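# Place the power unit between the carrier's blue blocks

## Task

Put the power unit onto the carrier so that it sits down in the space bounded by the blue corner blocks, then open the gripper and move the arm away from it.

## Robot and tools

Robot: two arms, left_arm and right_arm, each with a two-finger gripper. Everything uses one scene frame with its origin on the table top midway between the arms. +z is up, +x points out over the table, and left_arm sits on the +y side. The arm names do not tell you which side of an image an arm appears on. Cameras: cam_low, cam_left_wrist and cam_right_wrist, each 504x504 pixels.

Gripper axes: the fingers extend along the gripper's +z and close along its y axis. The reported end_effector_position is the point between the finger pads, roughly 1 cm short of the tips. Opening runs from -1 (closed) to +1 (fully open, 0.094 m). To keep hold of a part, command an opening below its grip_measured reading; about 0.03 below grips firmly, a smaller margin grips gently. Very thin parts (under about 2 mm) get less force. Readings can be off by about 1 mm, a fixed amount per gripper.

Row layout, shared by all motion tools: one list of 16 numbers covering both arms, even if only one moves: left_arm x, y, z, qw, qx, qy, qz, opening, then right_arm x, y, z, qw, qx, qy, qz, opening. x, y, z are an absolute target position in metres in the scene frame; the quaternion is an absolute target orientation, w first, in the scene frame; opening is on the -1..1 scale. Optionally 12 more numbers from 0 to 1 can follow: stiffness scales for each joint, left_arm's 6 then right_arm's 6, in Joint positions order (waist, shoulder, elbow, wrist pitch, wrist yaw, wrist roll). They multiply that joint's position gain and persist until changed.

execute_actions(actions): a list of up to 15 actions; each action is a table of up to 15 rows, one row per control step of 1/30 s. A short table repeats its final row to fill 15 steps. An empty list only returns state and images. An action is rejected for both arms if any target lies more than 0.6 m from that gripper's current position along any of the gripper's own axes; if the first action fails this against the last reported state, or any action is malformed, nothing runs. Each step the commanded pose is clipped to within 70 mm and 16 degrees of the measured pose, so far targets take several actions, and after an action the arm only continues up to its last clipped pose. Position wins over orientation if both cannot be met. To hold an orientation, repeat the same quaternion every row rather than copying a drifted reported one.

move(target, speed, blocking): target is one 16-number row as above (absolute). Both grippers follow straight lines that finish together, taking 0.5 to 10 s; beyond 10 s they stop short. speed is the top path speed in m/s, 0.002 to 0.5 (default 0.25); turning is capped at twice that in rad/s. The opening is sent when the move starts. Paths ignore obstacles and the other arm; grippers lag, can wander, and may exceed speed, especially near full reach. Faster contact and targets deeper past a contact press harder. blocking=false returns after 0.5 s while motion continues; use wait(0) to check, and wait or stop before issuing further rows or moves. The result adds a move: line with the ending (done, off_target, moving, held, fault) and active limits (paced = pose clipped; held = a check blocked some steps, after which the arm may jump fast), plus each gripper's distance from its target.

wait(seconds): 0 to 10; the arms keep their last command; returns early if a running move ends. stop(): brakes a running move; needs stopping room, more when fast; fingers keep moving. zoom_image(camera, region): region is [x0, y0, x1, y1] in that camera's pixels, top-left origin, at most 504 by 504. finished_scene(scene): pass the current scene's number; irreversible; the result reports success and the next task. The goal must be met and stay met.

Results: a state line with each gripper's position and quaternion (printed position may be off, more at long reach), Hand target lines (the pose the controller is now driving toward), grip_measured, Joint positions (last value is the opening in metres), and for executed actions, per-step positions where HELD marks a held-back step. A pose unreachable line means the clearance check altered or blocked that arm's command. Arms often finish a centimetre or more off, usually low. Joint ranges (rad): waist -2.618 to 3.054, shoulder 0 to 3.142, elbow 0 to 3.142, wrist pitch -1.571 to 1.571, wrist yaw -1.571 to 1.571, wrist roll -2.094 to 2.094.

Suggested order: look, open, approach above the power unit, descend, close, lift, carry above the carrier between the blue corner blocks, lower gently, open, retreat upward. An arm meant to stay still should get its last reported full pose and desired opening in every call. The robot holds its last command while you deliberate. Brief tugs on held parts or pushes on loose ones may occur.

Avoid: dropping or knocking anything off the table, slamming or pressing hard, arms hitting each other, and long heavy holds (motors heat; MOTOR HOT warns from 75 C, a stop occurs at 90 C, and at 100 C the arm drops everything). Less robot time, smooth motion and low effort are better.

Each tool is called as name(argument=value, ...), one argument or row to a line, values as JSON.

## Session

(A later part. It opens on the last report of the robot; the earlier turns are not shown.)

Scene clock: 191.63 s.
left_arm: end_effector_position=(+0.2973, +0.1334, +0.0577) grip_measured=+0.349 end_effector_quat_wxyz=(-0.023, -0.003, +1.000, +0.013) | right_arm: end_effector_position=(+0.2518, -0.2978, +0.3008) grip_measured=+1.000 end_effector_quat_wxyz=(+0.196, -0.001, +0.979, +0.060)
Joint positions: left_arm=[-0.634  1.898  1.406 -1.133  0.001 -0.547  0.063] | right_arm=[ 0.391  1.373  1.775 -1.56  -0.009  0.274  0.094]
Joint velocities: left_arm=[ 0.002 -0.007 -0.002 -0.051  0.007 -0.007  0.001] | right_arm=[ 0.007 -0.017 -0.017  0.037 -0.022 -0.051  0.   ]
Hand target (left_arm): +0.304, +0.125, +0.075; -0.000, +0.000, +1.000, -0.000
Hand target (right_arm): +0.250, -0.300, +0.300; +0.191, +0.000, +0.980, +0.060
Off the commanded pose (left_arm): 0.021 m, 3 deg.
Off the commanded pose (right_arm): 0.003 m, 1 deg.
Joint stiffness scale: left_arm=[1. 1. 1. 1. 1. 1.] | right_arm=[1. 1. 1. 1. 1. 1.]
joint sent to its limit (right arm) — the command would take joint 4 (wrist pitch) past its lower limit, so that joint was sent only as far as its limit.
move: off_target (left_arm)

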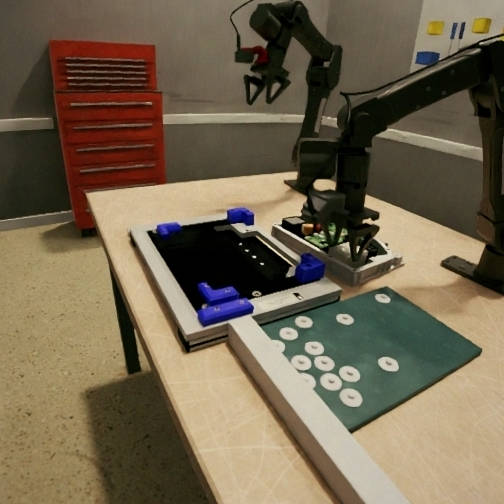

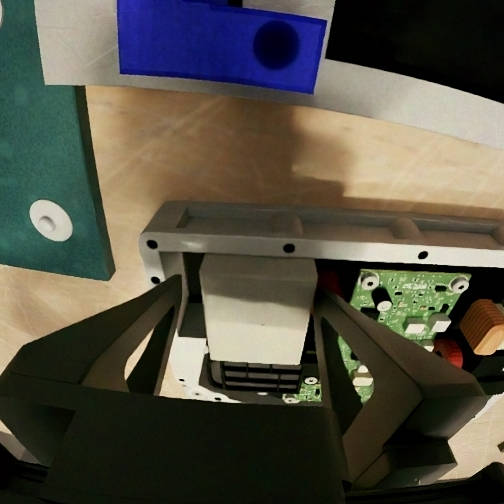

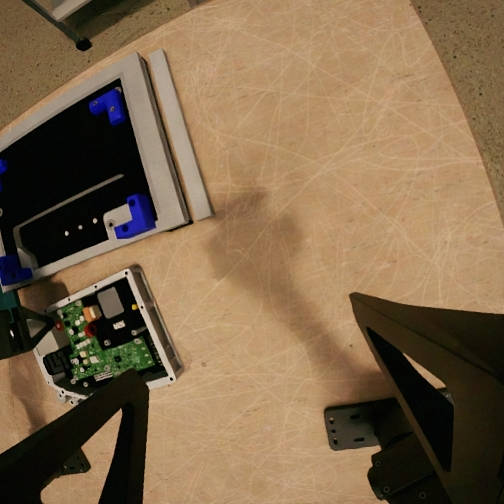

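move(
  target=[0.287,0.128,0.05,0,0,1,0,0.3, 0.25,-0.3,0.3,0.19,0,0.98,0.06,1],
  speed=0.04,
)

move(
  target=[0.287,0.128,0.048,0,0,1,0,-0.2, 0.25,-0.3,0.3,0.19,0,0.98,0.06,1],
)

move(
  target=[0.29,0.128,0.18,0,0,1,0,-0.2, 0.25,-0.3,0.3,0.19,0,0.98,0.06,1],
  speed=0.04,
)

Scene clock: 201.27 s.
left_arm: end_effector_position=(+0.2951, +0.1303, +0.0555) grip_measured=+0.301 end_effector_quat_wxyz=(+0.004, -0.005, +1.000, -0.001) | right_arm: end_effector_position=(+0.2518, -0.2978, +0.3008) grip_measured=+1.000 end_effector_quat_wxyz=(+0.196, -0.001, +0.979, +0.060)
Joint positions: left_arm=[-0.647  1.843  1.327 -1.047 -0.003 -0.564  0.061] | right_arm=[ 0.391  1.373  1.775 -1.56  -0.009  0.274  0.094]
Joint velocities: left_arm=[-0.002 -0.002  0.002  0.007  0.037 -0.037  0.   ] | right_arm=[ 0.007 -0.007 -0.017 -0.007 -0.007 -0.051  0.   ]
Hand target (left_arm): +0.287, +0.128, +0.050; -0.001, +0.000, +1.000, -0.000
Hand target (right_arm): +0.250, -0.300, +0.300; +0.191, +0.000, +0.980, +0.060
Off the commanded pose (left_arm): 0.010 m, 1 deg.
Off the commanded pose (right_arm): 0.003 m, 1 deg.
Joint stiffness scale: left_arm=[1. 1. 1. 1. 1. 1.] | right_arm=[1. 1. 1. 1. 1. 1.]
joint sent to its limit (right arm) — the command would take joint 4 (wrist pitch) past its lower limit, so that joint was sent only as far as its limit.
move: done

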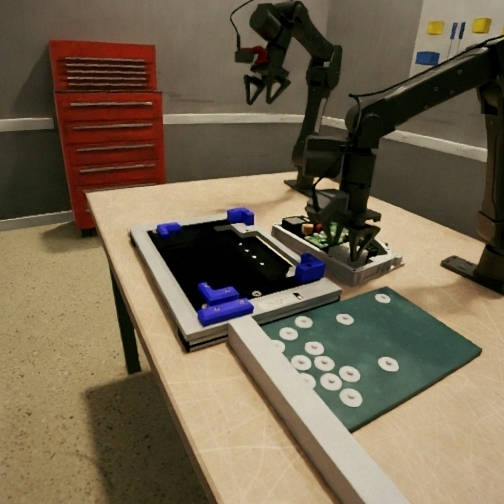

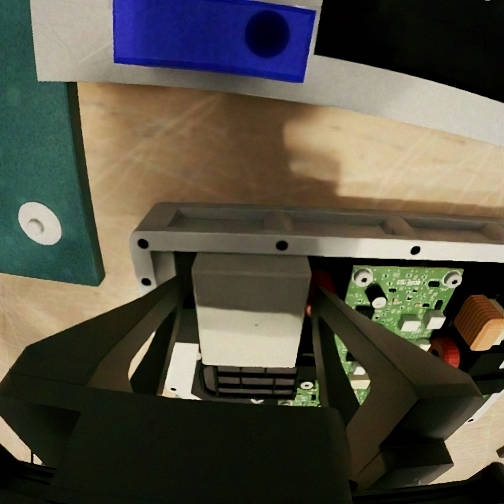

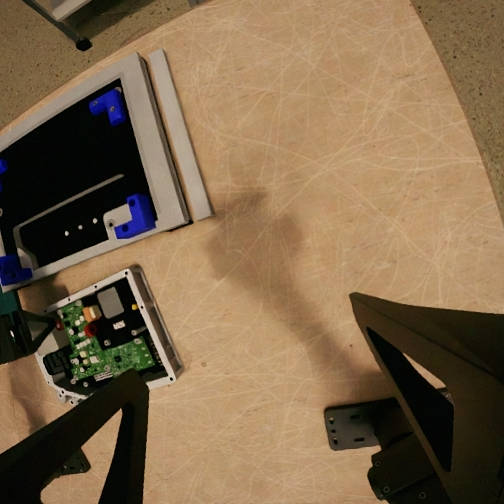

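Scene clock: 201.97 s.
left_arm: end_effector_position=(+0.2952, +0.1296, +0.0551) grip_measured=+0.054 end_effector_quat_wxyz=(+0.004, -0.009, +1.000, -0.003) | right_arm: end_effector_position=(+0.2518, -0.2978, +0.3008) grip_measured=+1.000 end_effector_quat_wxyz=(+0.196, -0.001, +0.979, +0.060)
Joint positions: left_arm=[-0.647  1.843  1.325 -1.043  0.    -0.572  0.05 ] | right_arm=[ 0.391  1.373  1.775 -1.56  -0.009  0.274  0.094]
Joint velocities: left_arm=[ 0.002  0.012  0.002 -0.066 -0.051  0.007 -0.   ] | right_arm=[-0.002  0.012 -0.017 -0.022 -0.037  0.007  0.   ]
Hand target (left_arm): +0.287, +0.128, +0.048; -0.000, -0.000, +1.000, +0.000
Hand target (right_arm): +0.250, -0.300, +0.300; +0.191, +0.000, +0.980, +0.060
Off the commanded pose (left_arm): 0.011 m, 1 deg.
Off the commanded pose (right_arm): 0.003 m, 1 deg.
Joint stiffness scale: left_arm=[1. 1. 1. 1. 1. 1.] | right_arm=[1. 1. 1. 1. 1. 1.]
joint sent to its limit (right arm) — the command would take joint 4 (wrist pitch) past its lower limit, so that joint was sent only as far as its limit.
move: off_target (left_arm)

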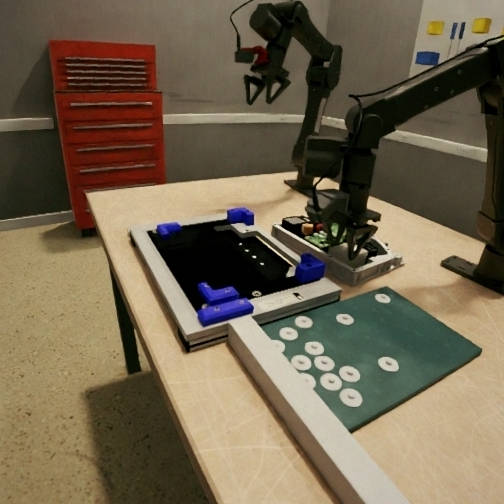

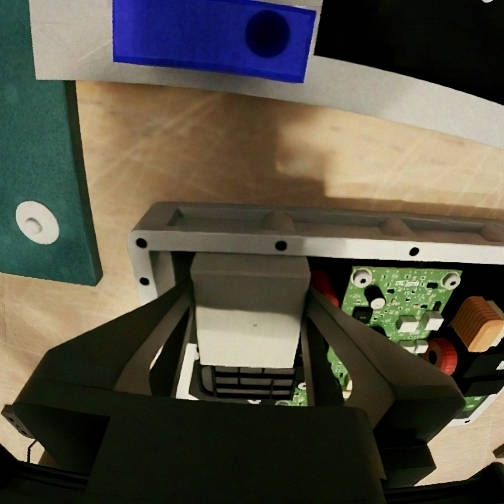

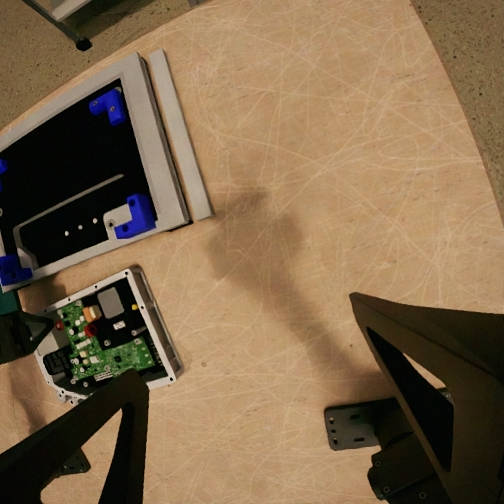

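Scene clock: 205.43 s.
left_arm: end_effector_position=(+0.2849, +0.1393, +0.1498) grip_measured=+0.050 end_effector_quat_wxyz=(-0.027, -0.005, +0.999, +0.033) | right_arm: end_effector_position=(+0.2518, -0.2978, +0.3008) grip_measured=+1.000 end_effector_quat_wxyz=(+0.196, -0.001, +0.979, +0.060)
Joint positions: left_arm=[-0.654  1.843  1.7   -1.509 -0.028 -0.572  0.049] | right_arm=[ 0.391  1.373  1.775 -1.56  -0.009  0.274  0.094]
Joint velocities: left_arm=[ 0.002 -0.002 -0.002  0.007 -0.037  0.007 -0.001] | right_arm=[-0.002  0.002  0.002  0.037  0.081 -0.066  0.   ]
Hand target (left_arm): +0.287, +0.130, +0.179; +0.001, +0.001, +1.000, -0.000
Hand target (right_arm): +0.250, -0.300, +0.300; +0.191, +0.000, +0.980, +0.060
Off the commanded pose (left_arm): 0.033 m, 5 deg.
Off the commanded pose (right_arm): 0.003 m, 1 deg.
Joint stiffness scale: left_arm=[1. 1. 1. 1. 1. 1.] | right_arm=[1. 1. 1. 1. 1. 1.]
joint sent to its limit (right arm) — the command would take joint 4 (wrist pitch) past its lower limit, so that joint was sent only as far as its limit.
move: off_target (left_arm)

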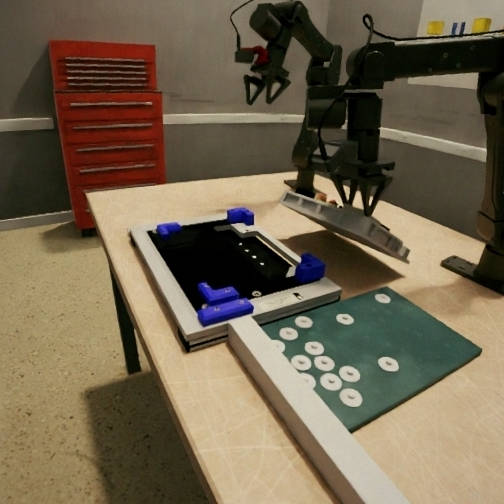

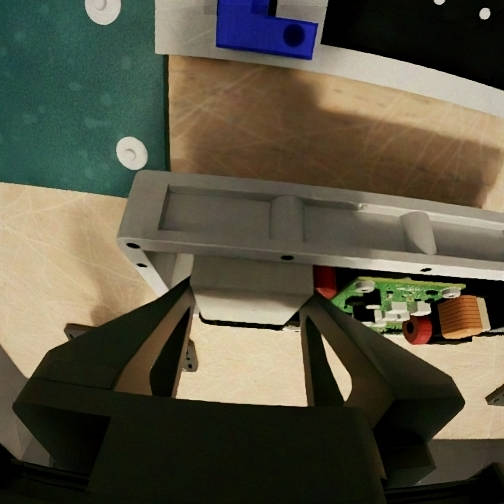

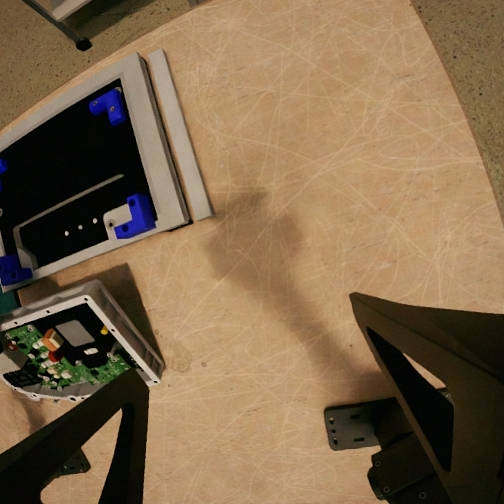

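move(
  target=[0.49,0.125,0.2,0,0,1,0,-0.2, 0.25,-0.3,0.3,0.19,0,0.98,0.06,1],
  speed=0.06,
)

Scene clock: 220.40 s.
left_arm: end_effector_position=(+0.4785, +0.1269, +0.1536) grip_measured=+0.046 end_effector_quat_wxyz=(+0.106, +0.015, +0.994, -0.015) | right_arm: end_effector_position=(+0.2518, -0.2978, +0.3008) grip_measured=+1.000 end_effector_quat_wxyz=(+0.196, -0.001, +0.979, +0.060)
Joint positions: left_arm=[-0.475  2.455  2.668 -1.576 -0.048 -0.347  0.049] | right_arm=[ 0.391  1.373  1.775 -1.56  -0.009  0.274  0.094]
Joint velocities: left_arm=[-0.002 -0.007 -0.012  0.037 -0.007  0.037  0.   ] | right_arm=[ 0.002 -0.012  0.002  0.007 -0.051  0.022  0.   ]
Hand target (left_arm): +0.486, +0.130, +0.201; +0.159, +0.006, +0.986, -0.052
Hand target (right_arm): +0.250, -0.300, +0.300; +0.191, +0.000, +0.980, +0.060
Off the commanded pose (left_arm): 0.048 m, 12 deg.
Off the commanded pose (right_arm): 0.003 m, 1 deg.
Joint stiffness scale: left_arm=[1. 1. 1. 1. 1. 1.] | right_arm=[1. 1. 1. 1. 1. 1.]
joint sent to its limit (left arm) — the command would take joint 4 (wrist pitch) past its lower limit, so that joint was sent only as far as its limit.
joint sent to its limit (right arm) — the command would take joint 4 (wrist pitch) past its lower limit, so that joint was sent only as far as its limit.
move: off_target (left_arm)

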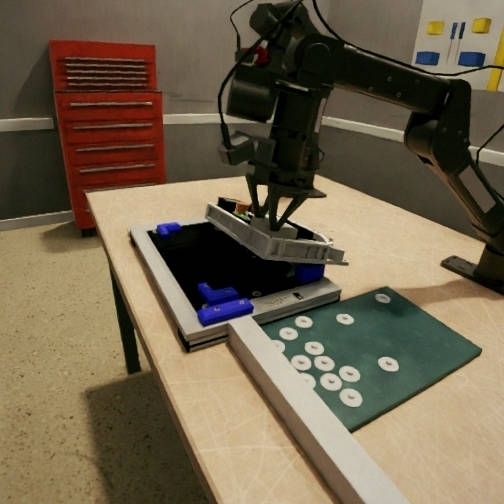

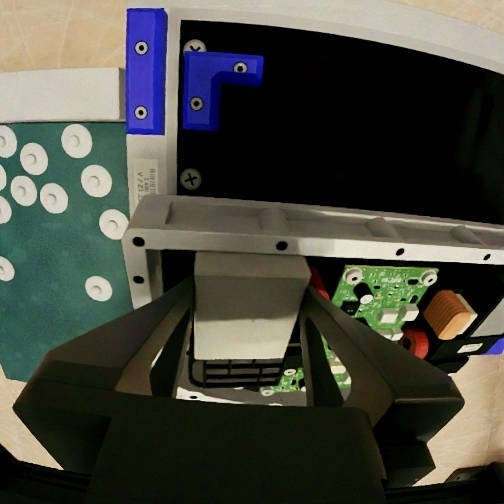

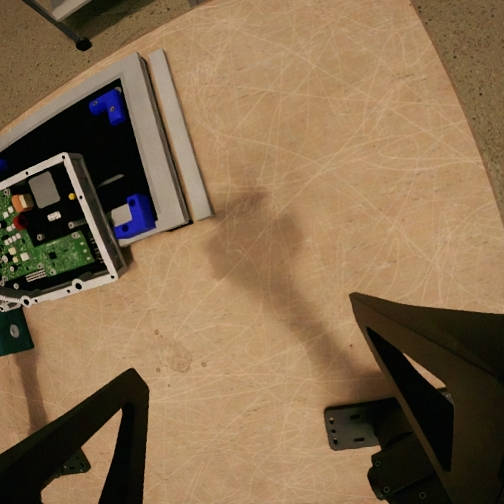

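move(
  target=[0.525,0.108,0.15,0.1,0,0.995,0,-0.2, 0.25,-0.3,0.3,0.19,0,0.98,0.06,1],
  speed=0.04,
)

Scene clock: 227.93 s.
left_arm: end_effector_position=(+0.5018, +0.1197, +0.1251) grip_measured=+0.045 end_effector_quat_wxyz=(+0.116, +0.021, +0.993, -0.004) | right_arm: end_effector_position=(+0.2518, -0.2978, +0.3008) grip_measured=+1.000 end_effector_quat_wxyz=(+0.196, -0.001, +0.979, +0.060)
Joint positions: left_arm=[-0.481  2.603  2.827 -1.574 -0.076 -0.338  0.049] | right_arm=[ 0.391  1.373  1.775 -1.56  -0.009  0.274  0.094]
Joint velocities: left_arm=[ 0.002  0.002  0.012 -0.007 -0.022 -0.007  0.   ] | right_arm=[ 0.007 -0.017 -0.007 -0.007 -0.037 -0.125  0.   ]
Hand target (left_arm): +0.522, +0.110, +0.152; +0.177, +0.004, +0.984, -0.030
Hand target (right_arm): +0.250, -0.300, +0.300; +0.191, +0.000, +0.980, +0.060
Off the commanded pose (left_arm): 0.036 m, 3 deg.
Off the commanded pose (right_arm): 0.003 m, 1 deg.
Joint stiffness scale: left_arm=[1. 1. 1. 1. 1. 1.] | right_arm=[1. 1. 1. 1. 1. 1.]
elbow stopped short (left arm): the move would have taken joint 3 (elbow) straighter than the controller allows; a more bent joint 3 avoids this.
joint sent to its limit (right arm) — the command would take joint 4 (wrist pitch) past its lower limit, so that joint was sent only as far as its limit.
move: off_target (left_arm)

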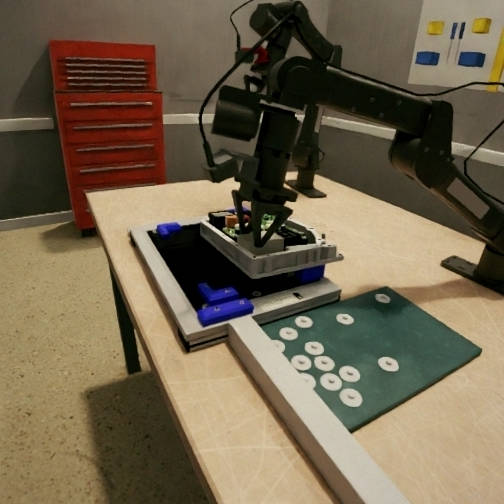

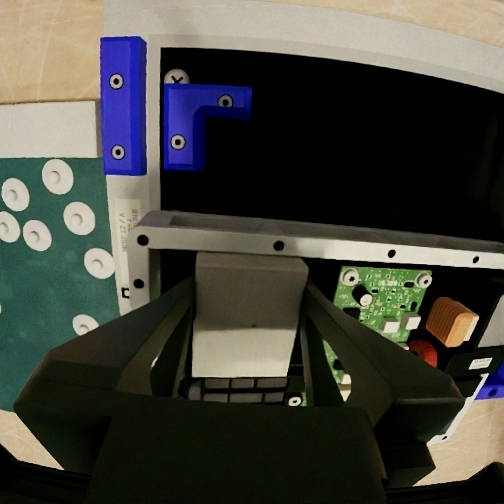

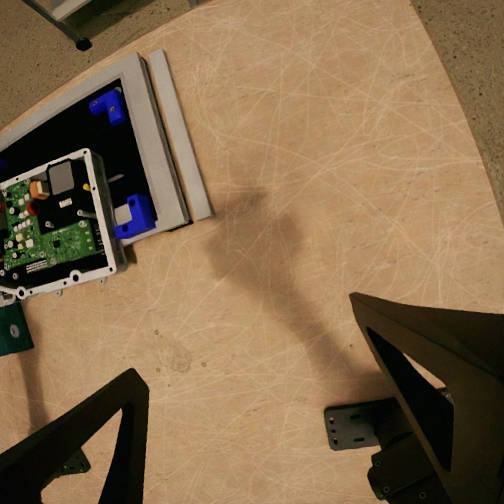

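move(
  target=[0.55,0.108,0.08,0.15,0,0.989,0,-0.2, 0.25,-0.3,0.3,0.19,0,0.98,0.06,1],
  speed=0.03,
)

Scene clock: 240.20 s.
left_arm: end_effector_position=(+0.5254, +0.1127, +0.1081) grip_measured=+0.045 end_effector_quat_wxyz=(+0.141, +0.024, +0.990, -0.018) | right_arm: end_effector_position=(+0.2518, -0.2978, +0.3008) grip_measured=+1.000 end_effector_quat_wxyz=(+0.196, -0.001, +0.979, +0.060)
Joint positions: left_arm=[-0.473  2.67   2.873 -1.496 -0.064 -0.323  0.049] | right_arm=[ 0.391  1.373  1.775 -1.56  -0.009  0.274  0.094]
Joint velocities: left_arm=[ 0.002  0.017 -0.012  0.037  0.081 -0.051 -0.   ] | right_arm=[-0.002  0.002 -0.002 -0.051  0.007  0.007  0.   ]
Hand target (left_arm): +0.546, +0.110, +0.081; +0.162, +0.001, +0.987, -0.006
Hand target (right_arm): +0.250, -0.300, +0.300; +0.191, +0.000, +0.980, +0.060
Off the commanded pose (left_arm): 0.038 m, 4 deg.
Off the commanded pose (right_arm): 0.003 m, 1 deg.
Joint stiffness scale: left_arm=[1. 1. 1. 1. 1. 1.] | right_arm=[1. 1. 1. 1. 1. 1.]
elbow stopped short (left arm): the move would have taken joint 3 (elbow) straighter than the controller allows; a more bent joint 3 avoids this.
joint sent to its limit (right arm) — the command would take joint 4 (wrist pitch) past its lower limit, so that joint was sent only as far as its limit.
move: off_target (left_arm)

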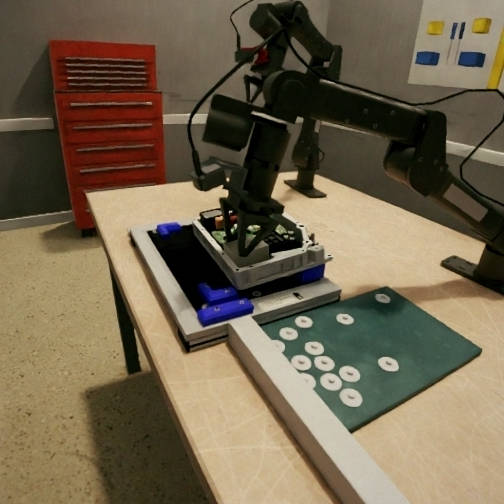

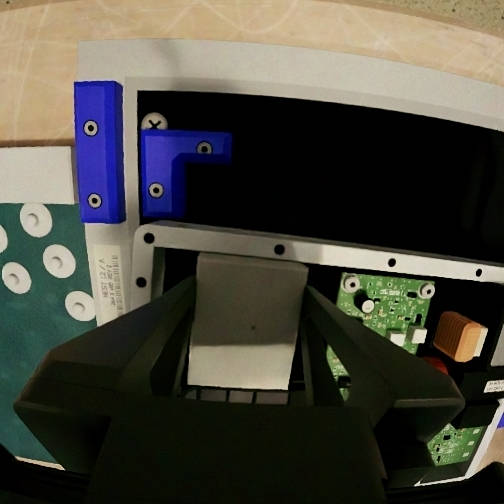

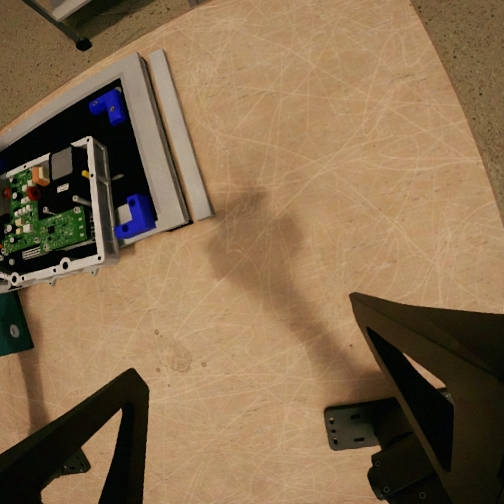

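move(
  target=[0.525,0.113,0.105,0.14,0,0.99,0,0.3, 0.25,-0.3,0.3,0.19,0,0.98,0.06,1],
)

move(
  target=[0.45,0.1,0.22,0.1,0,0.995,0,0.3, 0.25,-0.3,0.3,0.19,0,0.98,0.06,1],
  speed=0.1,
)

Scene clock: 253.27 s.
left_arm: end_effector_position=(+0.5265, +0.1140, +0.1090) grip_measured=+0.299 end_effector_quat_wxyz=(+0.146, +0.002, +0.989, -0.011) | right_arm: end_effector_position=(+0.2518, -0.2978, +0.3008) grip_measured=+1.000 end_effector_quat_wxyz=(+0.196, -0.001, +0.979, +0.060)
Joint positions: left_arm=[-0.478  2.669  2.873 -1.494 -0.089 -0.369  0.061] | right_arm=[ 0.391  1.373  1.775 -1.56  -0.009  0.274  0.094]
Joint velocities: left_arm=[ 0.007 -0.002  0.002 -0.037 -0.051 -0.007 -0.001] | right_arm=[-0.022 -0.022 -0.007 -0.022 -0.081 -0.11   0.   ]
Hand target (left_arm): +0.525, +0.113, +0.105; +0.143, +0.000, +0.990, -0.001
Hand target (right_arm): +0.250, -0.300, +0.300; +0.191, +0.000, +0.980, +0.060
Off the commanded pose (left_arm): 0.004 m, 1 deg.
Off the commanded pose (right_arm): 0.003 m, 1 deg.
Joint stiffness scale: left_arm=[1. 1. 1. 1. 1. 1.] | right_arm=[1. 1. 1. 1. 1. 1.]
elbow stopped short (left arm): the move would have taken joint 3 (elbow) straighter than the controller allows; a more bent joint 3 avoids this.
joint sent to its limit (right arm) — the command would take joint 4 (wrist pitch) past its lower limit, so that joint was sent only as far as its limit.
move: done

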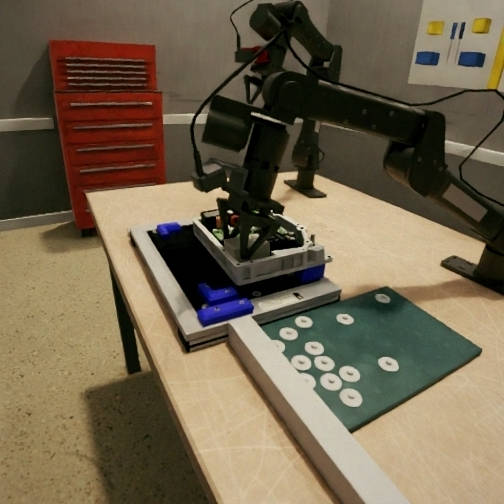

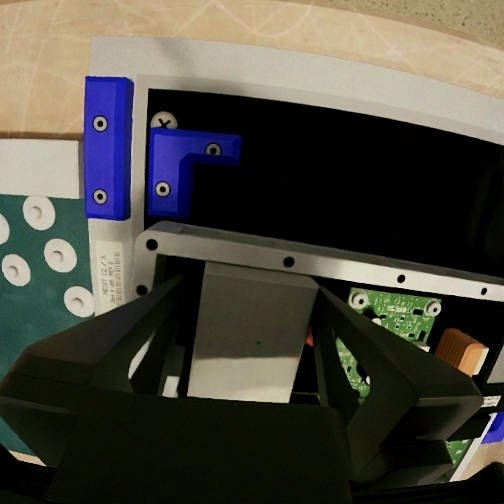

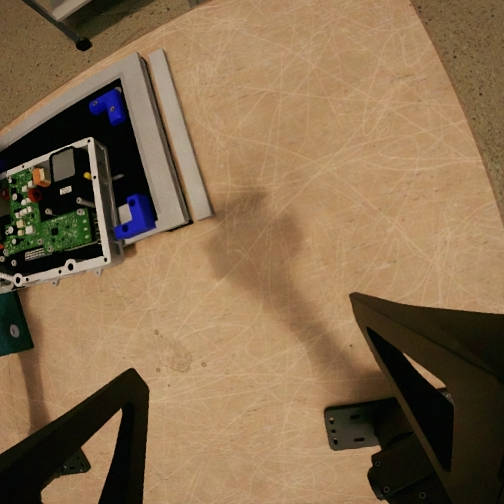

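Scene clock: 255.13 s.
left_arm: end_effector_position=(+0.4540, +0.1002, +0.2126) grip_measured=+0.299 end_effector_quat_wxyz=(+0.162, +0.003, +0.986, -0.031) | right_arm: end_effector_position=(+0.2518, -0.2978, +0.3008) grip_measured=+1.000 end_effector_quat_wxyz=(+0.196, -0.001, +0.979, +0.060)
Joint positions: left_arm=[-0.559  2.312  2.635 -1.573 -0.089 -0.445  0.061] | right_arm=[ 0.391  1.373  1.775 -1.56  -0.009  0.274  0.094]
Joint velocities: left_arm=[-0.002 -0.012  0.007  0.037  0.037 -0.022 -0.   ] | right_arm=[-0.012 -0.012  0.012  0.037 -0.007 -0.022  0.   ]
Hand target (left_arm): +0.449, +0.099, +0.219; +0.165, +0.003, +0.986, -0.031
Hand target (right_arm): +0.250, -0.300, +0.300; +0.191, +0.000, +0.980, +0.060
Off the commanded pose (left_arm): 0.008 m, 8 deg.
Off the commanded pose (right_arm): 0.003 m, 1 deg.
Joint stiffness scale: left_arm=[1. 1. 1. 1. 1. 1.] | right_arm=[1. 1. 1. 1. 1. 1.]
elbow stopped short (left arm): the move would have taken joint 3 (elbow) straighter than the controller allows; a more bent joint 3 avoids this.
joint sent to its limit (left arm) — the command would take joint 4 (wrist pitch) past its lower limit, so that joint was sent only as far as its limit.
joint sent to its limit (right arm) — the command would take joint 4 (wrist pitch) past its lower limit, so that joint was sent only as far as its limit.
move: off_target (left_arm)

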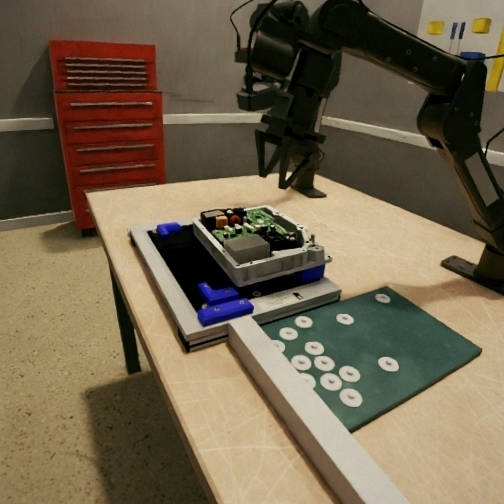

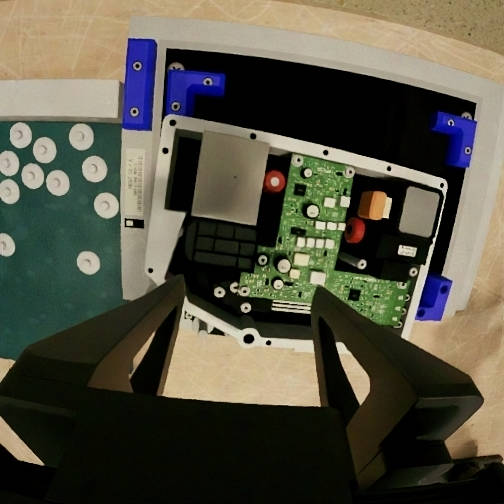

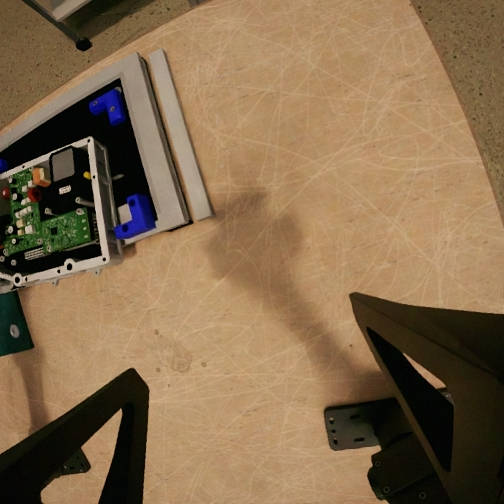

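move(
  target=[0.39,0.04,0.12,0.1,0,0.995,0,-1, 0.25,-0.3,0.3,0.19,0,0.98,0.06,1],
  speed=0.1,
)

move(
  target=[0.39,0.04,0.06,0.1,0,0.995,0,-1, 0.25,-0.3,0.3,0.19,0,0.98,0.06,1],
  speed=0.05,
)

move(
  target=[0.445,0.04,0.06,0.1,0,0.995,0,-1, 0.25,-0.3,0.3,0.19,0,0.98,0.06,1],
  speed=0.02,
)

Scene clock: 267.87 s.
left_arm: end_effector_position=(+0.3913, +0.0382, +0.1114) grip_measured=-0.986 end_effector_quat_wxyz=(+0.083, +0.003, +0.997, +0.001) | right_arm: end_effector_position=(+0.2518, -0.2978, +0.3008) grip_measured=+1.000 end_effector_quat_wxyz=(+0.196, -0.001, +0.979, +0.060)
Joint positions: left_arm=[-0.744  2.238  2.12  -1.322 -0.102 -0.64   0.001] | right_arm=[ 0.391  1.373  1.775 -1.56  -0.009  0.274  0.094]
Joint velocities: left_arm=[-0.002 -0.012  0.012 -0.022 -0.007 -0.037  0.001] | right_arm=[ 0.007 -0.012 -0.007  0.007  0.007 -0.007  0.   ]
Hand target (left_arm): +0.392, +0.038, +0.120; +0.098, -0.001, +0.995, -0.001
Hand target (right_arm): +0.250, -0.300, +0.300; +0.191, +0.000, +0.980, +0.060
Off the commanded pose (left_arm): 0.009 m, 2 deg.
Off the commanded pose (right_arm): 0.003 m, 1 deg.
Joint stiffness scale: left_arm=[1. 1. 1. 1. 1. 1.] | right_arm=[1. 1. 1. 1. 1. 1.]
joint sent to its limit (right arm) — the command would take joint 4 (wrist pitch) past its lower limit, so that joint was sent only as far as its limit.
move: done

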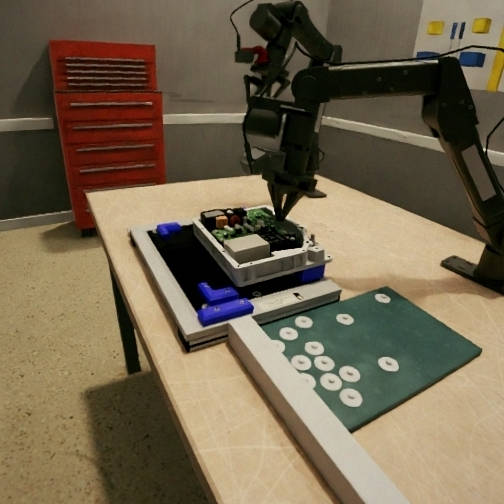

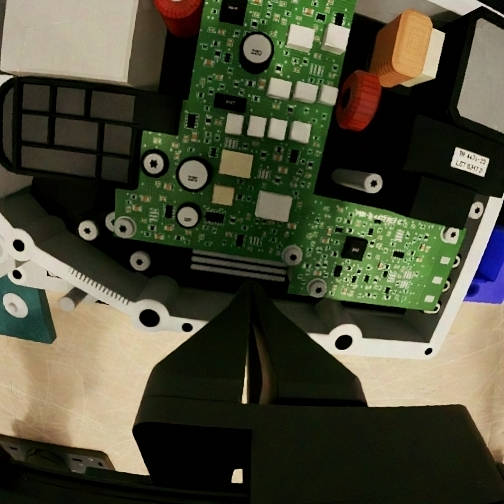

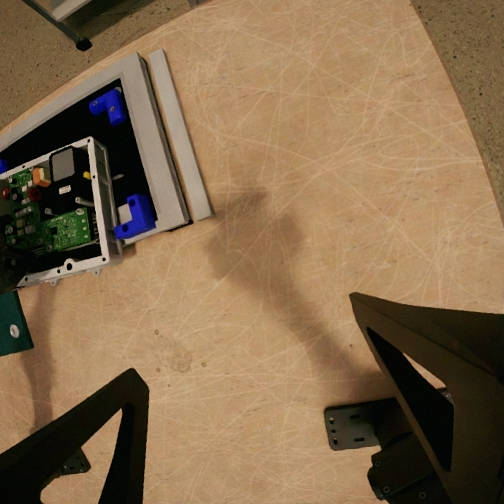

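Scene clock: 269.17 s.
left_arm: end_effector_position=(+0.3893, +0.0389, +0.0963) grip_measured=-0.987 end_effector_quat_wxyz=(+0.113, +0.002, +0.993, -0.016) | right_arm: end_effector_position=(+0.2518, -0.2978, +0.3008) grip_measured=+1.000 end_effector_quat_wxyz=(+0.196, -0.001, +0.979, +0.060)
Joint positions: left_arm=[-0.749  2.141  1.892 -1.122 -0.111 -0.642  0.001] | right_arm=[ 0.391  1.373  1.775 -1.56  -0.009  0.274  0.094]
Joint velocities: left_arm=[-0.007  0.007 -0.017  0.051 -0.007 -0.022  0.   ] | right_arm=[-0.007  0.002 -0.002  0.007 -0.037 -0.007  0.   ]
Hand target (left_arm): +0.389, +0.041, +0.061; +0.099, +0.000, +0.995, +0.000
Hand target (right_arm): +0.250, -0.300, +0.300; +0.191, +0.000, +0.980, +0.060
Off the commanded pose (left_arm): 0.036 m, 2 deg.
Off the commanded pose (right_arm): 0.003 m, 1 deg.
Joint stiffness scale: left_arm=[1. 1. 1. 1. 1. 1.] | right_arm=[1. 1. 1. 1. 1. 1.]
joint sent to its limit (right arm) — the command would take joint 4 (wrist pitch) past its lower limit, so that joint was sent only as far as its limit.
move: off_target (left_arm)

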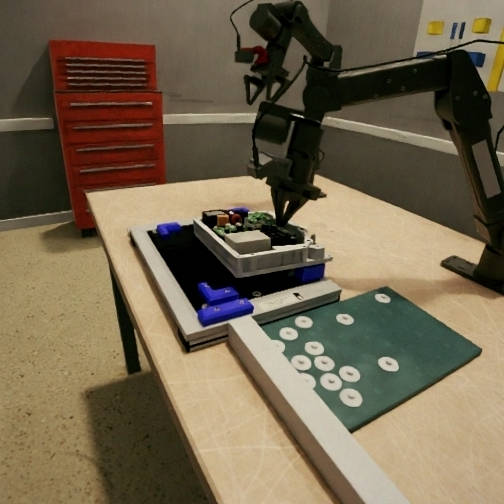

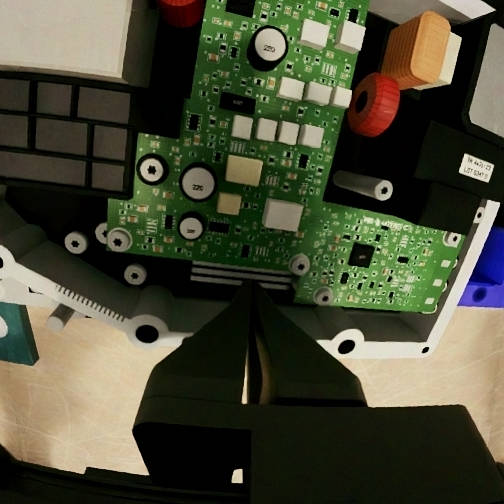

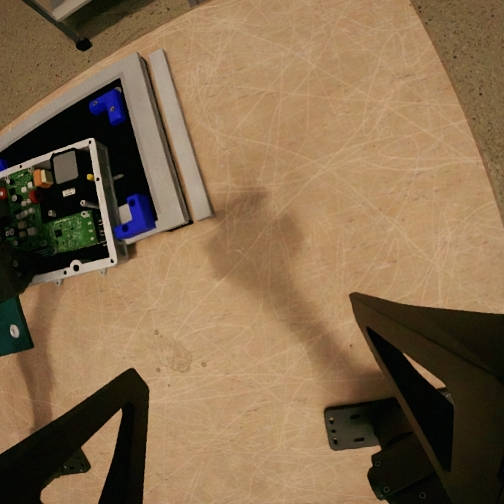

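Scene clock: 272.70 s.
left_arm: end_effector_position=(+0.3912, +0.0395, +0.0969) grip_measured=-0.987 end_effector_quat_wxyz=(+0.049, +0.018, +0.999, -0.006) | right_arm: end_effector_position=(+0.2518, -0.2978, +0.3008) grip_measured=+1.000 end_effector_quat_wxyz=(+0.196, -0.001, +0.979, +0.060)
Joint positions: left_arm=[-0.721  2.284  2.147 -1.346 -0.047 -0.59   0.001] | right_arm=[ 0.391  1.373  1.775 -1.56  -0.009  0.274  0.094]
Joint velocities: left_arm=[-0.007  0.012  0.032 -0.081 -0.007 -0.037 -0.   ] | right_arm=[ 0.007 -0.002  0.017 -0.022 -0.037 -0.066  0.   ]
Hand target (left_arm): +0.438, +0.046, +0.064; +0.097, -0.001, +0.995, +0.003
Hand target (right_arm): +0.250, -0.300, +0.300; +0.191, +0.000, +0.980, +0.060
Off the commanded pose (left_arm): 0.065 m, 6 deg.
Off the commanded pose (right_arm): 0.003 m, 1 deg.
Joint stiffness scale: left_arm=[1. 1. 1. 1. 1. 1.] | right_arm=[1. 1. 1. 1. 1. 1.]
joint sent to its limit (right arm) — the command would take joint 4 (wrist pitch) past its lower limit, so that joint was sent only as far as its limit.
move: off_target (left_arm)

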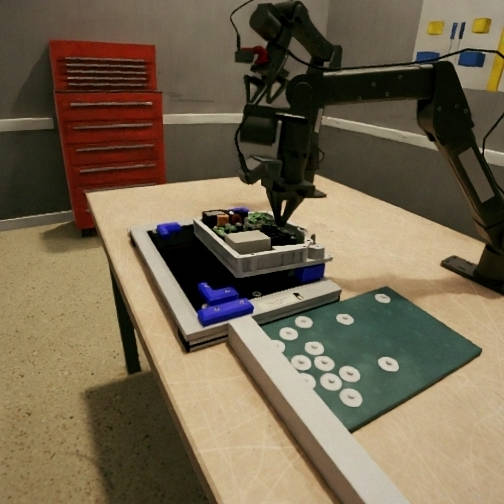

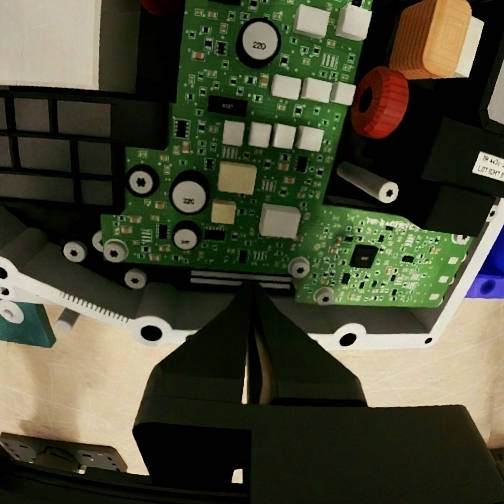

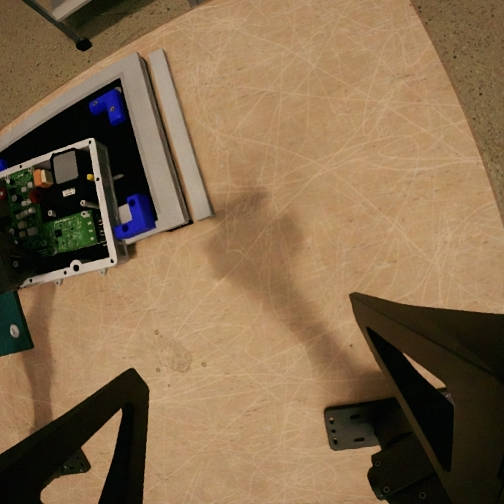

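Landed on the wall. Back off further.

move(
  target=[0.35,0.04,0.12,0.1,0,0.995,0,-1, 0.25,-0.3,0.3,0.19,0,0.98,0.06,1],
  speed=0.05,
)

move(
  target=[0.35,0.04,0.065,0.1,0,0.995,0,-1, 0.25,-0.3,0.3,0.19,0,0.98,0.06,1],
  speed=0.05,
)

move(
  target=[0.41,0.04,0.07,0.1,0,0.995,0,-1, 0.25,-0.3,0.3,0.19,0,0.98,0.06,1],
  speed=0.02,
)

Scene clock: 288.07 s.
left_arm: end_effector_position=(+0.3500, +0.0395, +0.1108) grip_measured=-0.987 end_effector_quat_wxyz=(+0.083, +0.002, +0.997, +0.002) | right_arm: end_effector_position=(+0.2518, -0.2978, +0.3008) grip_measured=+1.000 end_effector_quat_wxyz=(+0.196, -0.001, +0.979, +0.060)
Joint positions: left_arm=[-0.803  2.083  1.873 -1.237 -0.111 -0.699  0.001] | right_arm=[ 0.391  1.373  1.775 -1.56  -0.009  0.274  0.094]
Joint velocities: left_arm=[ 0.012  0.007 -0.002 -0.066 -0.022 -0.007 -0.   ] | right_arm=[-0.012 -0.002  0.002  0.066 -0.022 -0.007  0.   ]
Hand target (left_arm): +0.350, +0.039, +0.120; +0.099, +0.000, +0.995, -0.000
Hand target (right_arm): +0.250, -0.300, +0.300; +0.191, +0.000, +0.980, +0.060
Off the commanded pose (left_arm): 0.009 m, 2 deg.
Off the commanded pose (right_arm): 0.003 m, 1 deg.
Joint stiffness scale: left_arm=[1. 1. 1. 1. 1. 1.] | right_arm=[1. 1. 1. 1. 1. 1.]
joint sent to its limit (right arm) — the command would take joint 4 (wrist pitch) past its lower limit, so that joint was sent only as far as its limit.
move: done

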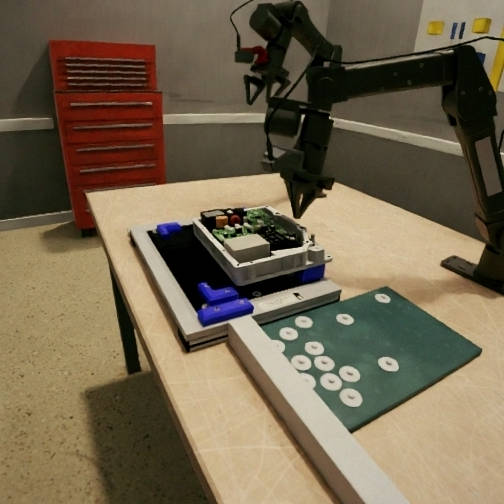

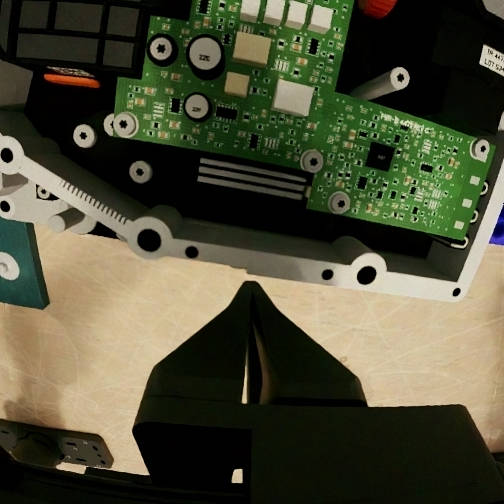

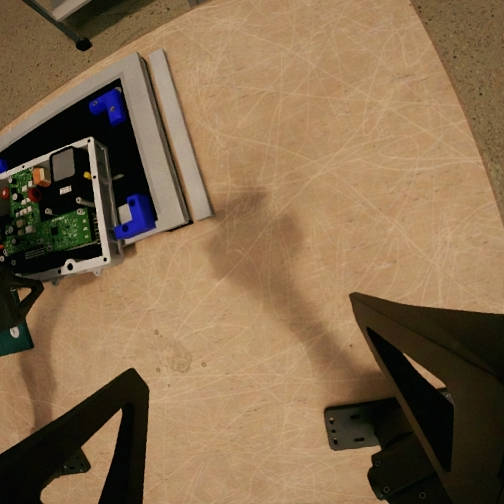

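Scene clock: 289.23 s.
left_arm: end_effector_position=(+0.3493, +0.0395, +0.0979) grip_measured=-0.987 end_effector_quat_wxyz=(+0.110, +0.002, +0.994, -0.014) | right_arm: end_effector_position=(+0.2518, -0.2978, +0.3008) grip_measured=+1.000 end_effector_quat_wxyz=(+0.196, -0.001, +0.979, +0.060)
Joint positions: left_arm=[-0.809  2.017  1.713 -1.081 -0.121 -0.702  0.001] | right_arm=[ 0.391  1.373  1.775 -1.56  -0.009  0.274  0.094]
Joint velocities: left_arm=[-0.012 -0.017 -0.027  0.007 -0.007 -0.022 -0.   ] | right_arm=[ 0.012  0.027 -0.002  0.037 -0.037 -0.037  0.   ]
Hand target (left_arm): +0.349, +0.041, +0.066; +0.099, +0.000, +0.995, +0.001
Hand target (right_arm): +0.250, -0.300, +0.300; +0.191, +0.000, +0.980, +0.060
Off the commanded pose (left_arm): 0.033 m, 2 deg.
Off the commanded pose (right_arm): 0.003 m, 1 deg.
Joint stiffness scale: left_arm=[1. 1. 1. 1. 1. 1.] | right_arm=[1. 1. 1. 1. 1. 1.]
joint sent to its limit (right arm) — the command would take joint 4 (wrist pitch) past its lower limit, so that joint was sent only as far as its limit.
move: off_target (left_arm)

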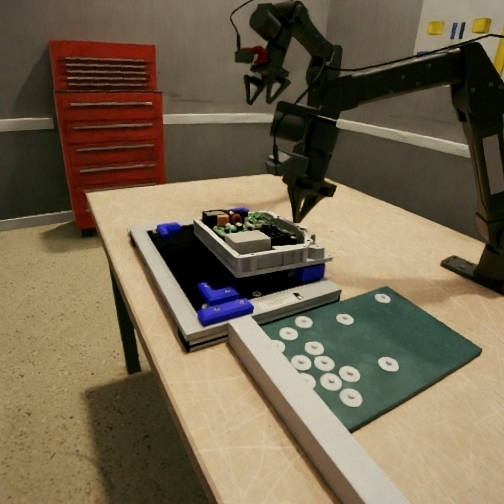

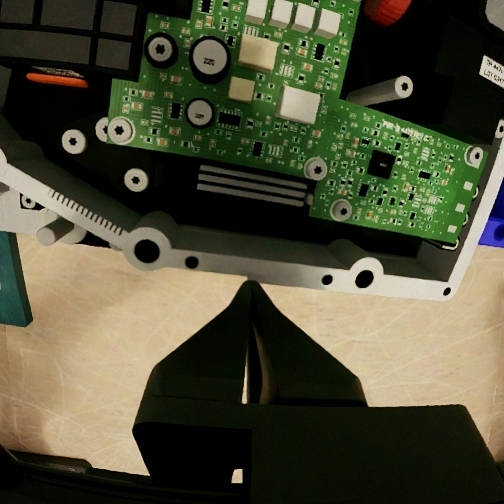

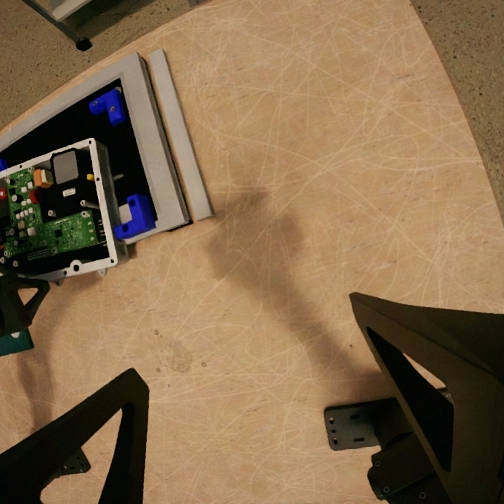

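Scene clock: 292.80 s.
left_arm: end_effector_position=(+0.3526, +0.0401, +0.0996) grip_measured=-0.987 end_effector_quat_wxyz=(+0.037, +0.020, +0.999, -0.007) | right_arm: end_effector_position=(+0.2518, -0.2978, +0.3008) grip_measured=+1.000 end_effector_quat_wxyz=(+0.196, -0.001, +0.979, +0.060)
Joint positions: left_arm=[-0.767  2.154  1.948 -1.297 -0.034 -0.632  0.001] | right_arm=[ 0.391  1.373  1.775 -1.56  -0.009  0.274  0.094]
Joint velocities: left_arm=[ 0.007 -0.002  0.002 -0.022 -0.037  0.051  0.001] | right_arm=[ 0.012 -0.002  0.002  0.037 -0.037 -0.081  0.   ]
Hand target (left_arm): +0.403, +0.046, +0.075; +0.097, -0.002, +0.995, +0.003
Hand target (right_arm): +0.250, -0.300, +0.300; +0.191, +0.000, +0.980, +0.060
Off the commanded pose (left_arm): 0.065 m, 8 deg.
Off the commanded pose (right_arm): 0.003 m, 1 deg.
Joint stiffness scale: left_arm=[1. 1. 1. 1. 1. 1.] | right_arm=[1. 1. 1. 1. 1. 1.]
joint sent to its limit (right arm) — the command would take joint 4 (wrist pitch) past its lower limit, so that joint was sent only as far as its limit.
move: off_target (left_arm)

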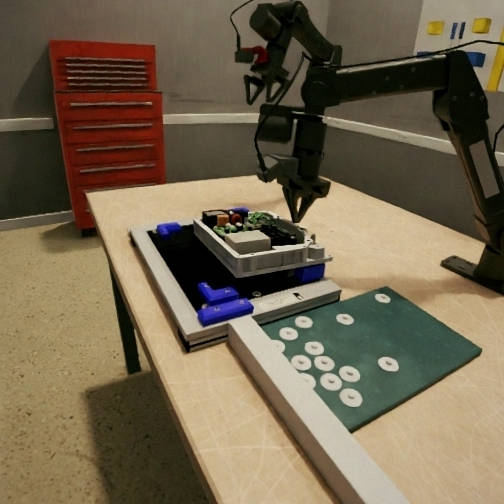

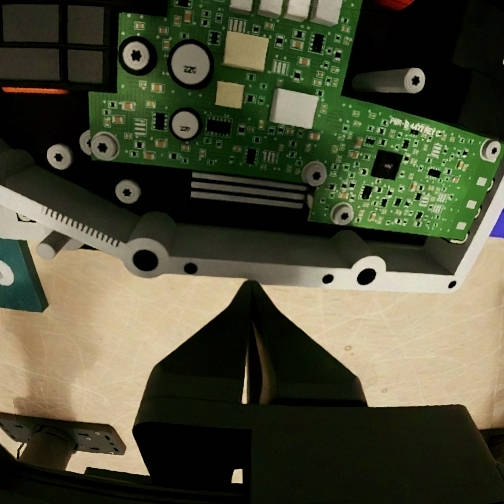

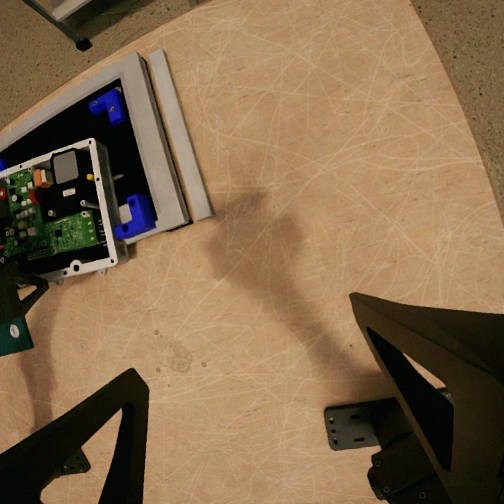

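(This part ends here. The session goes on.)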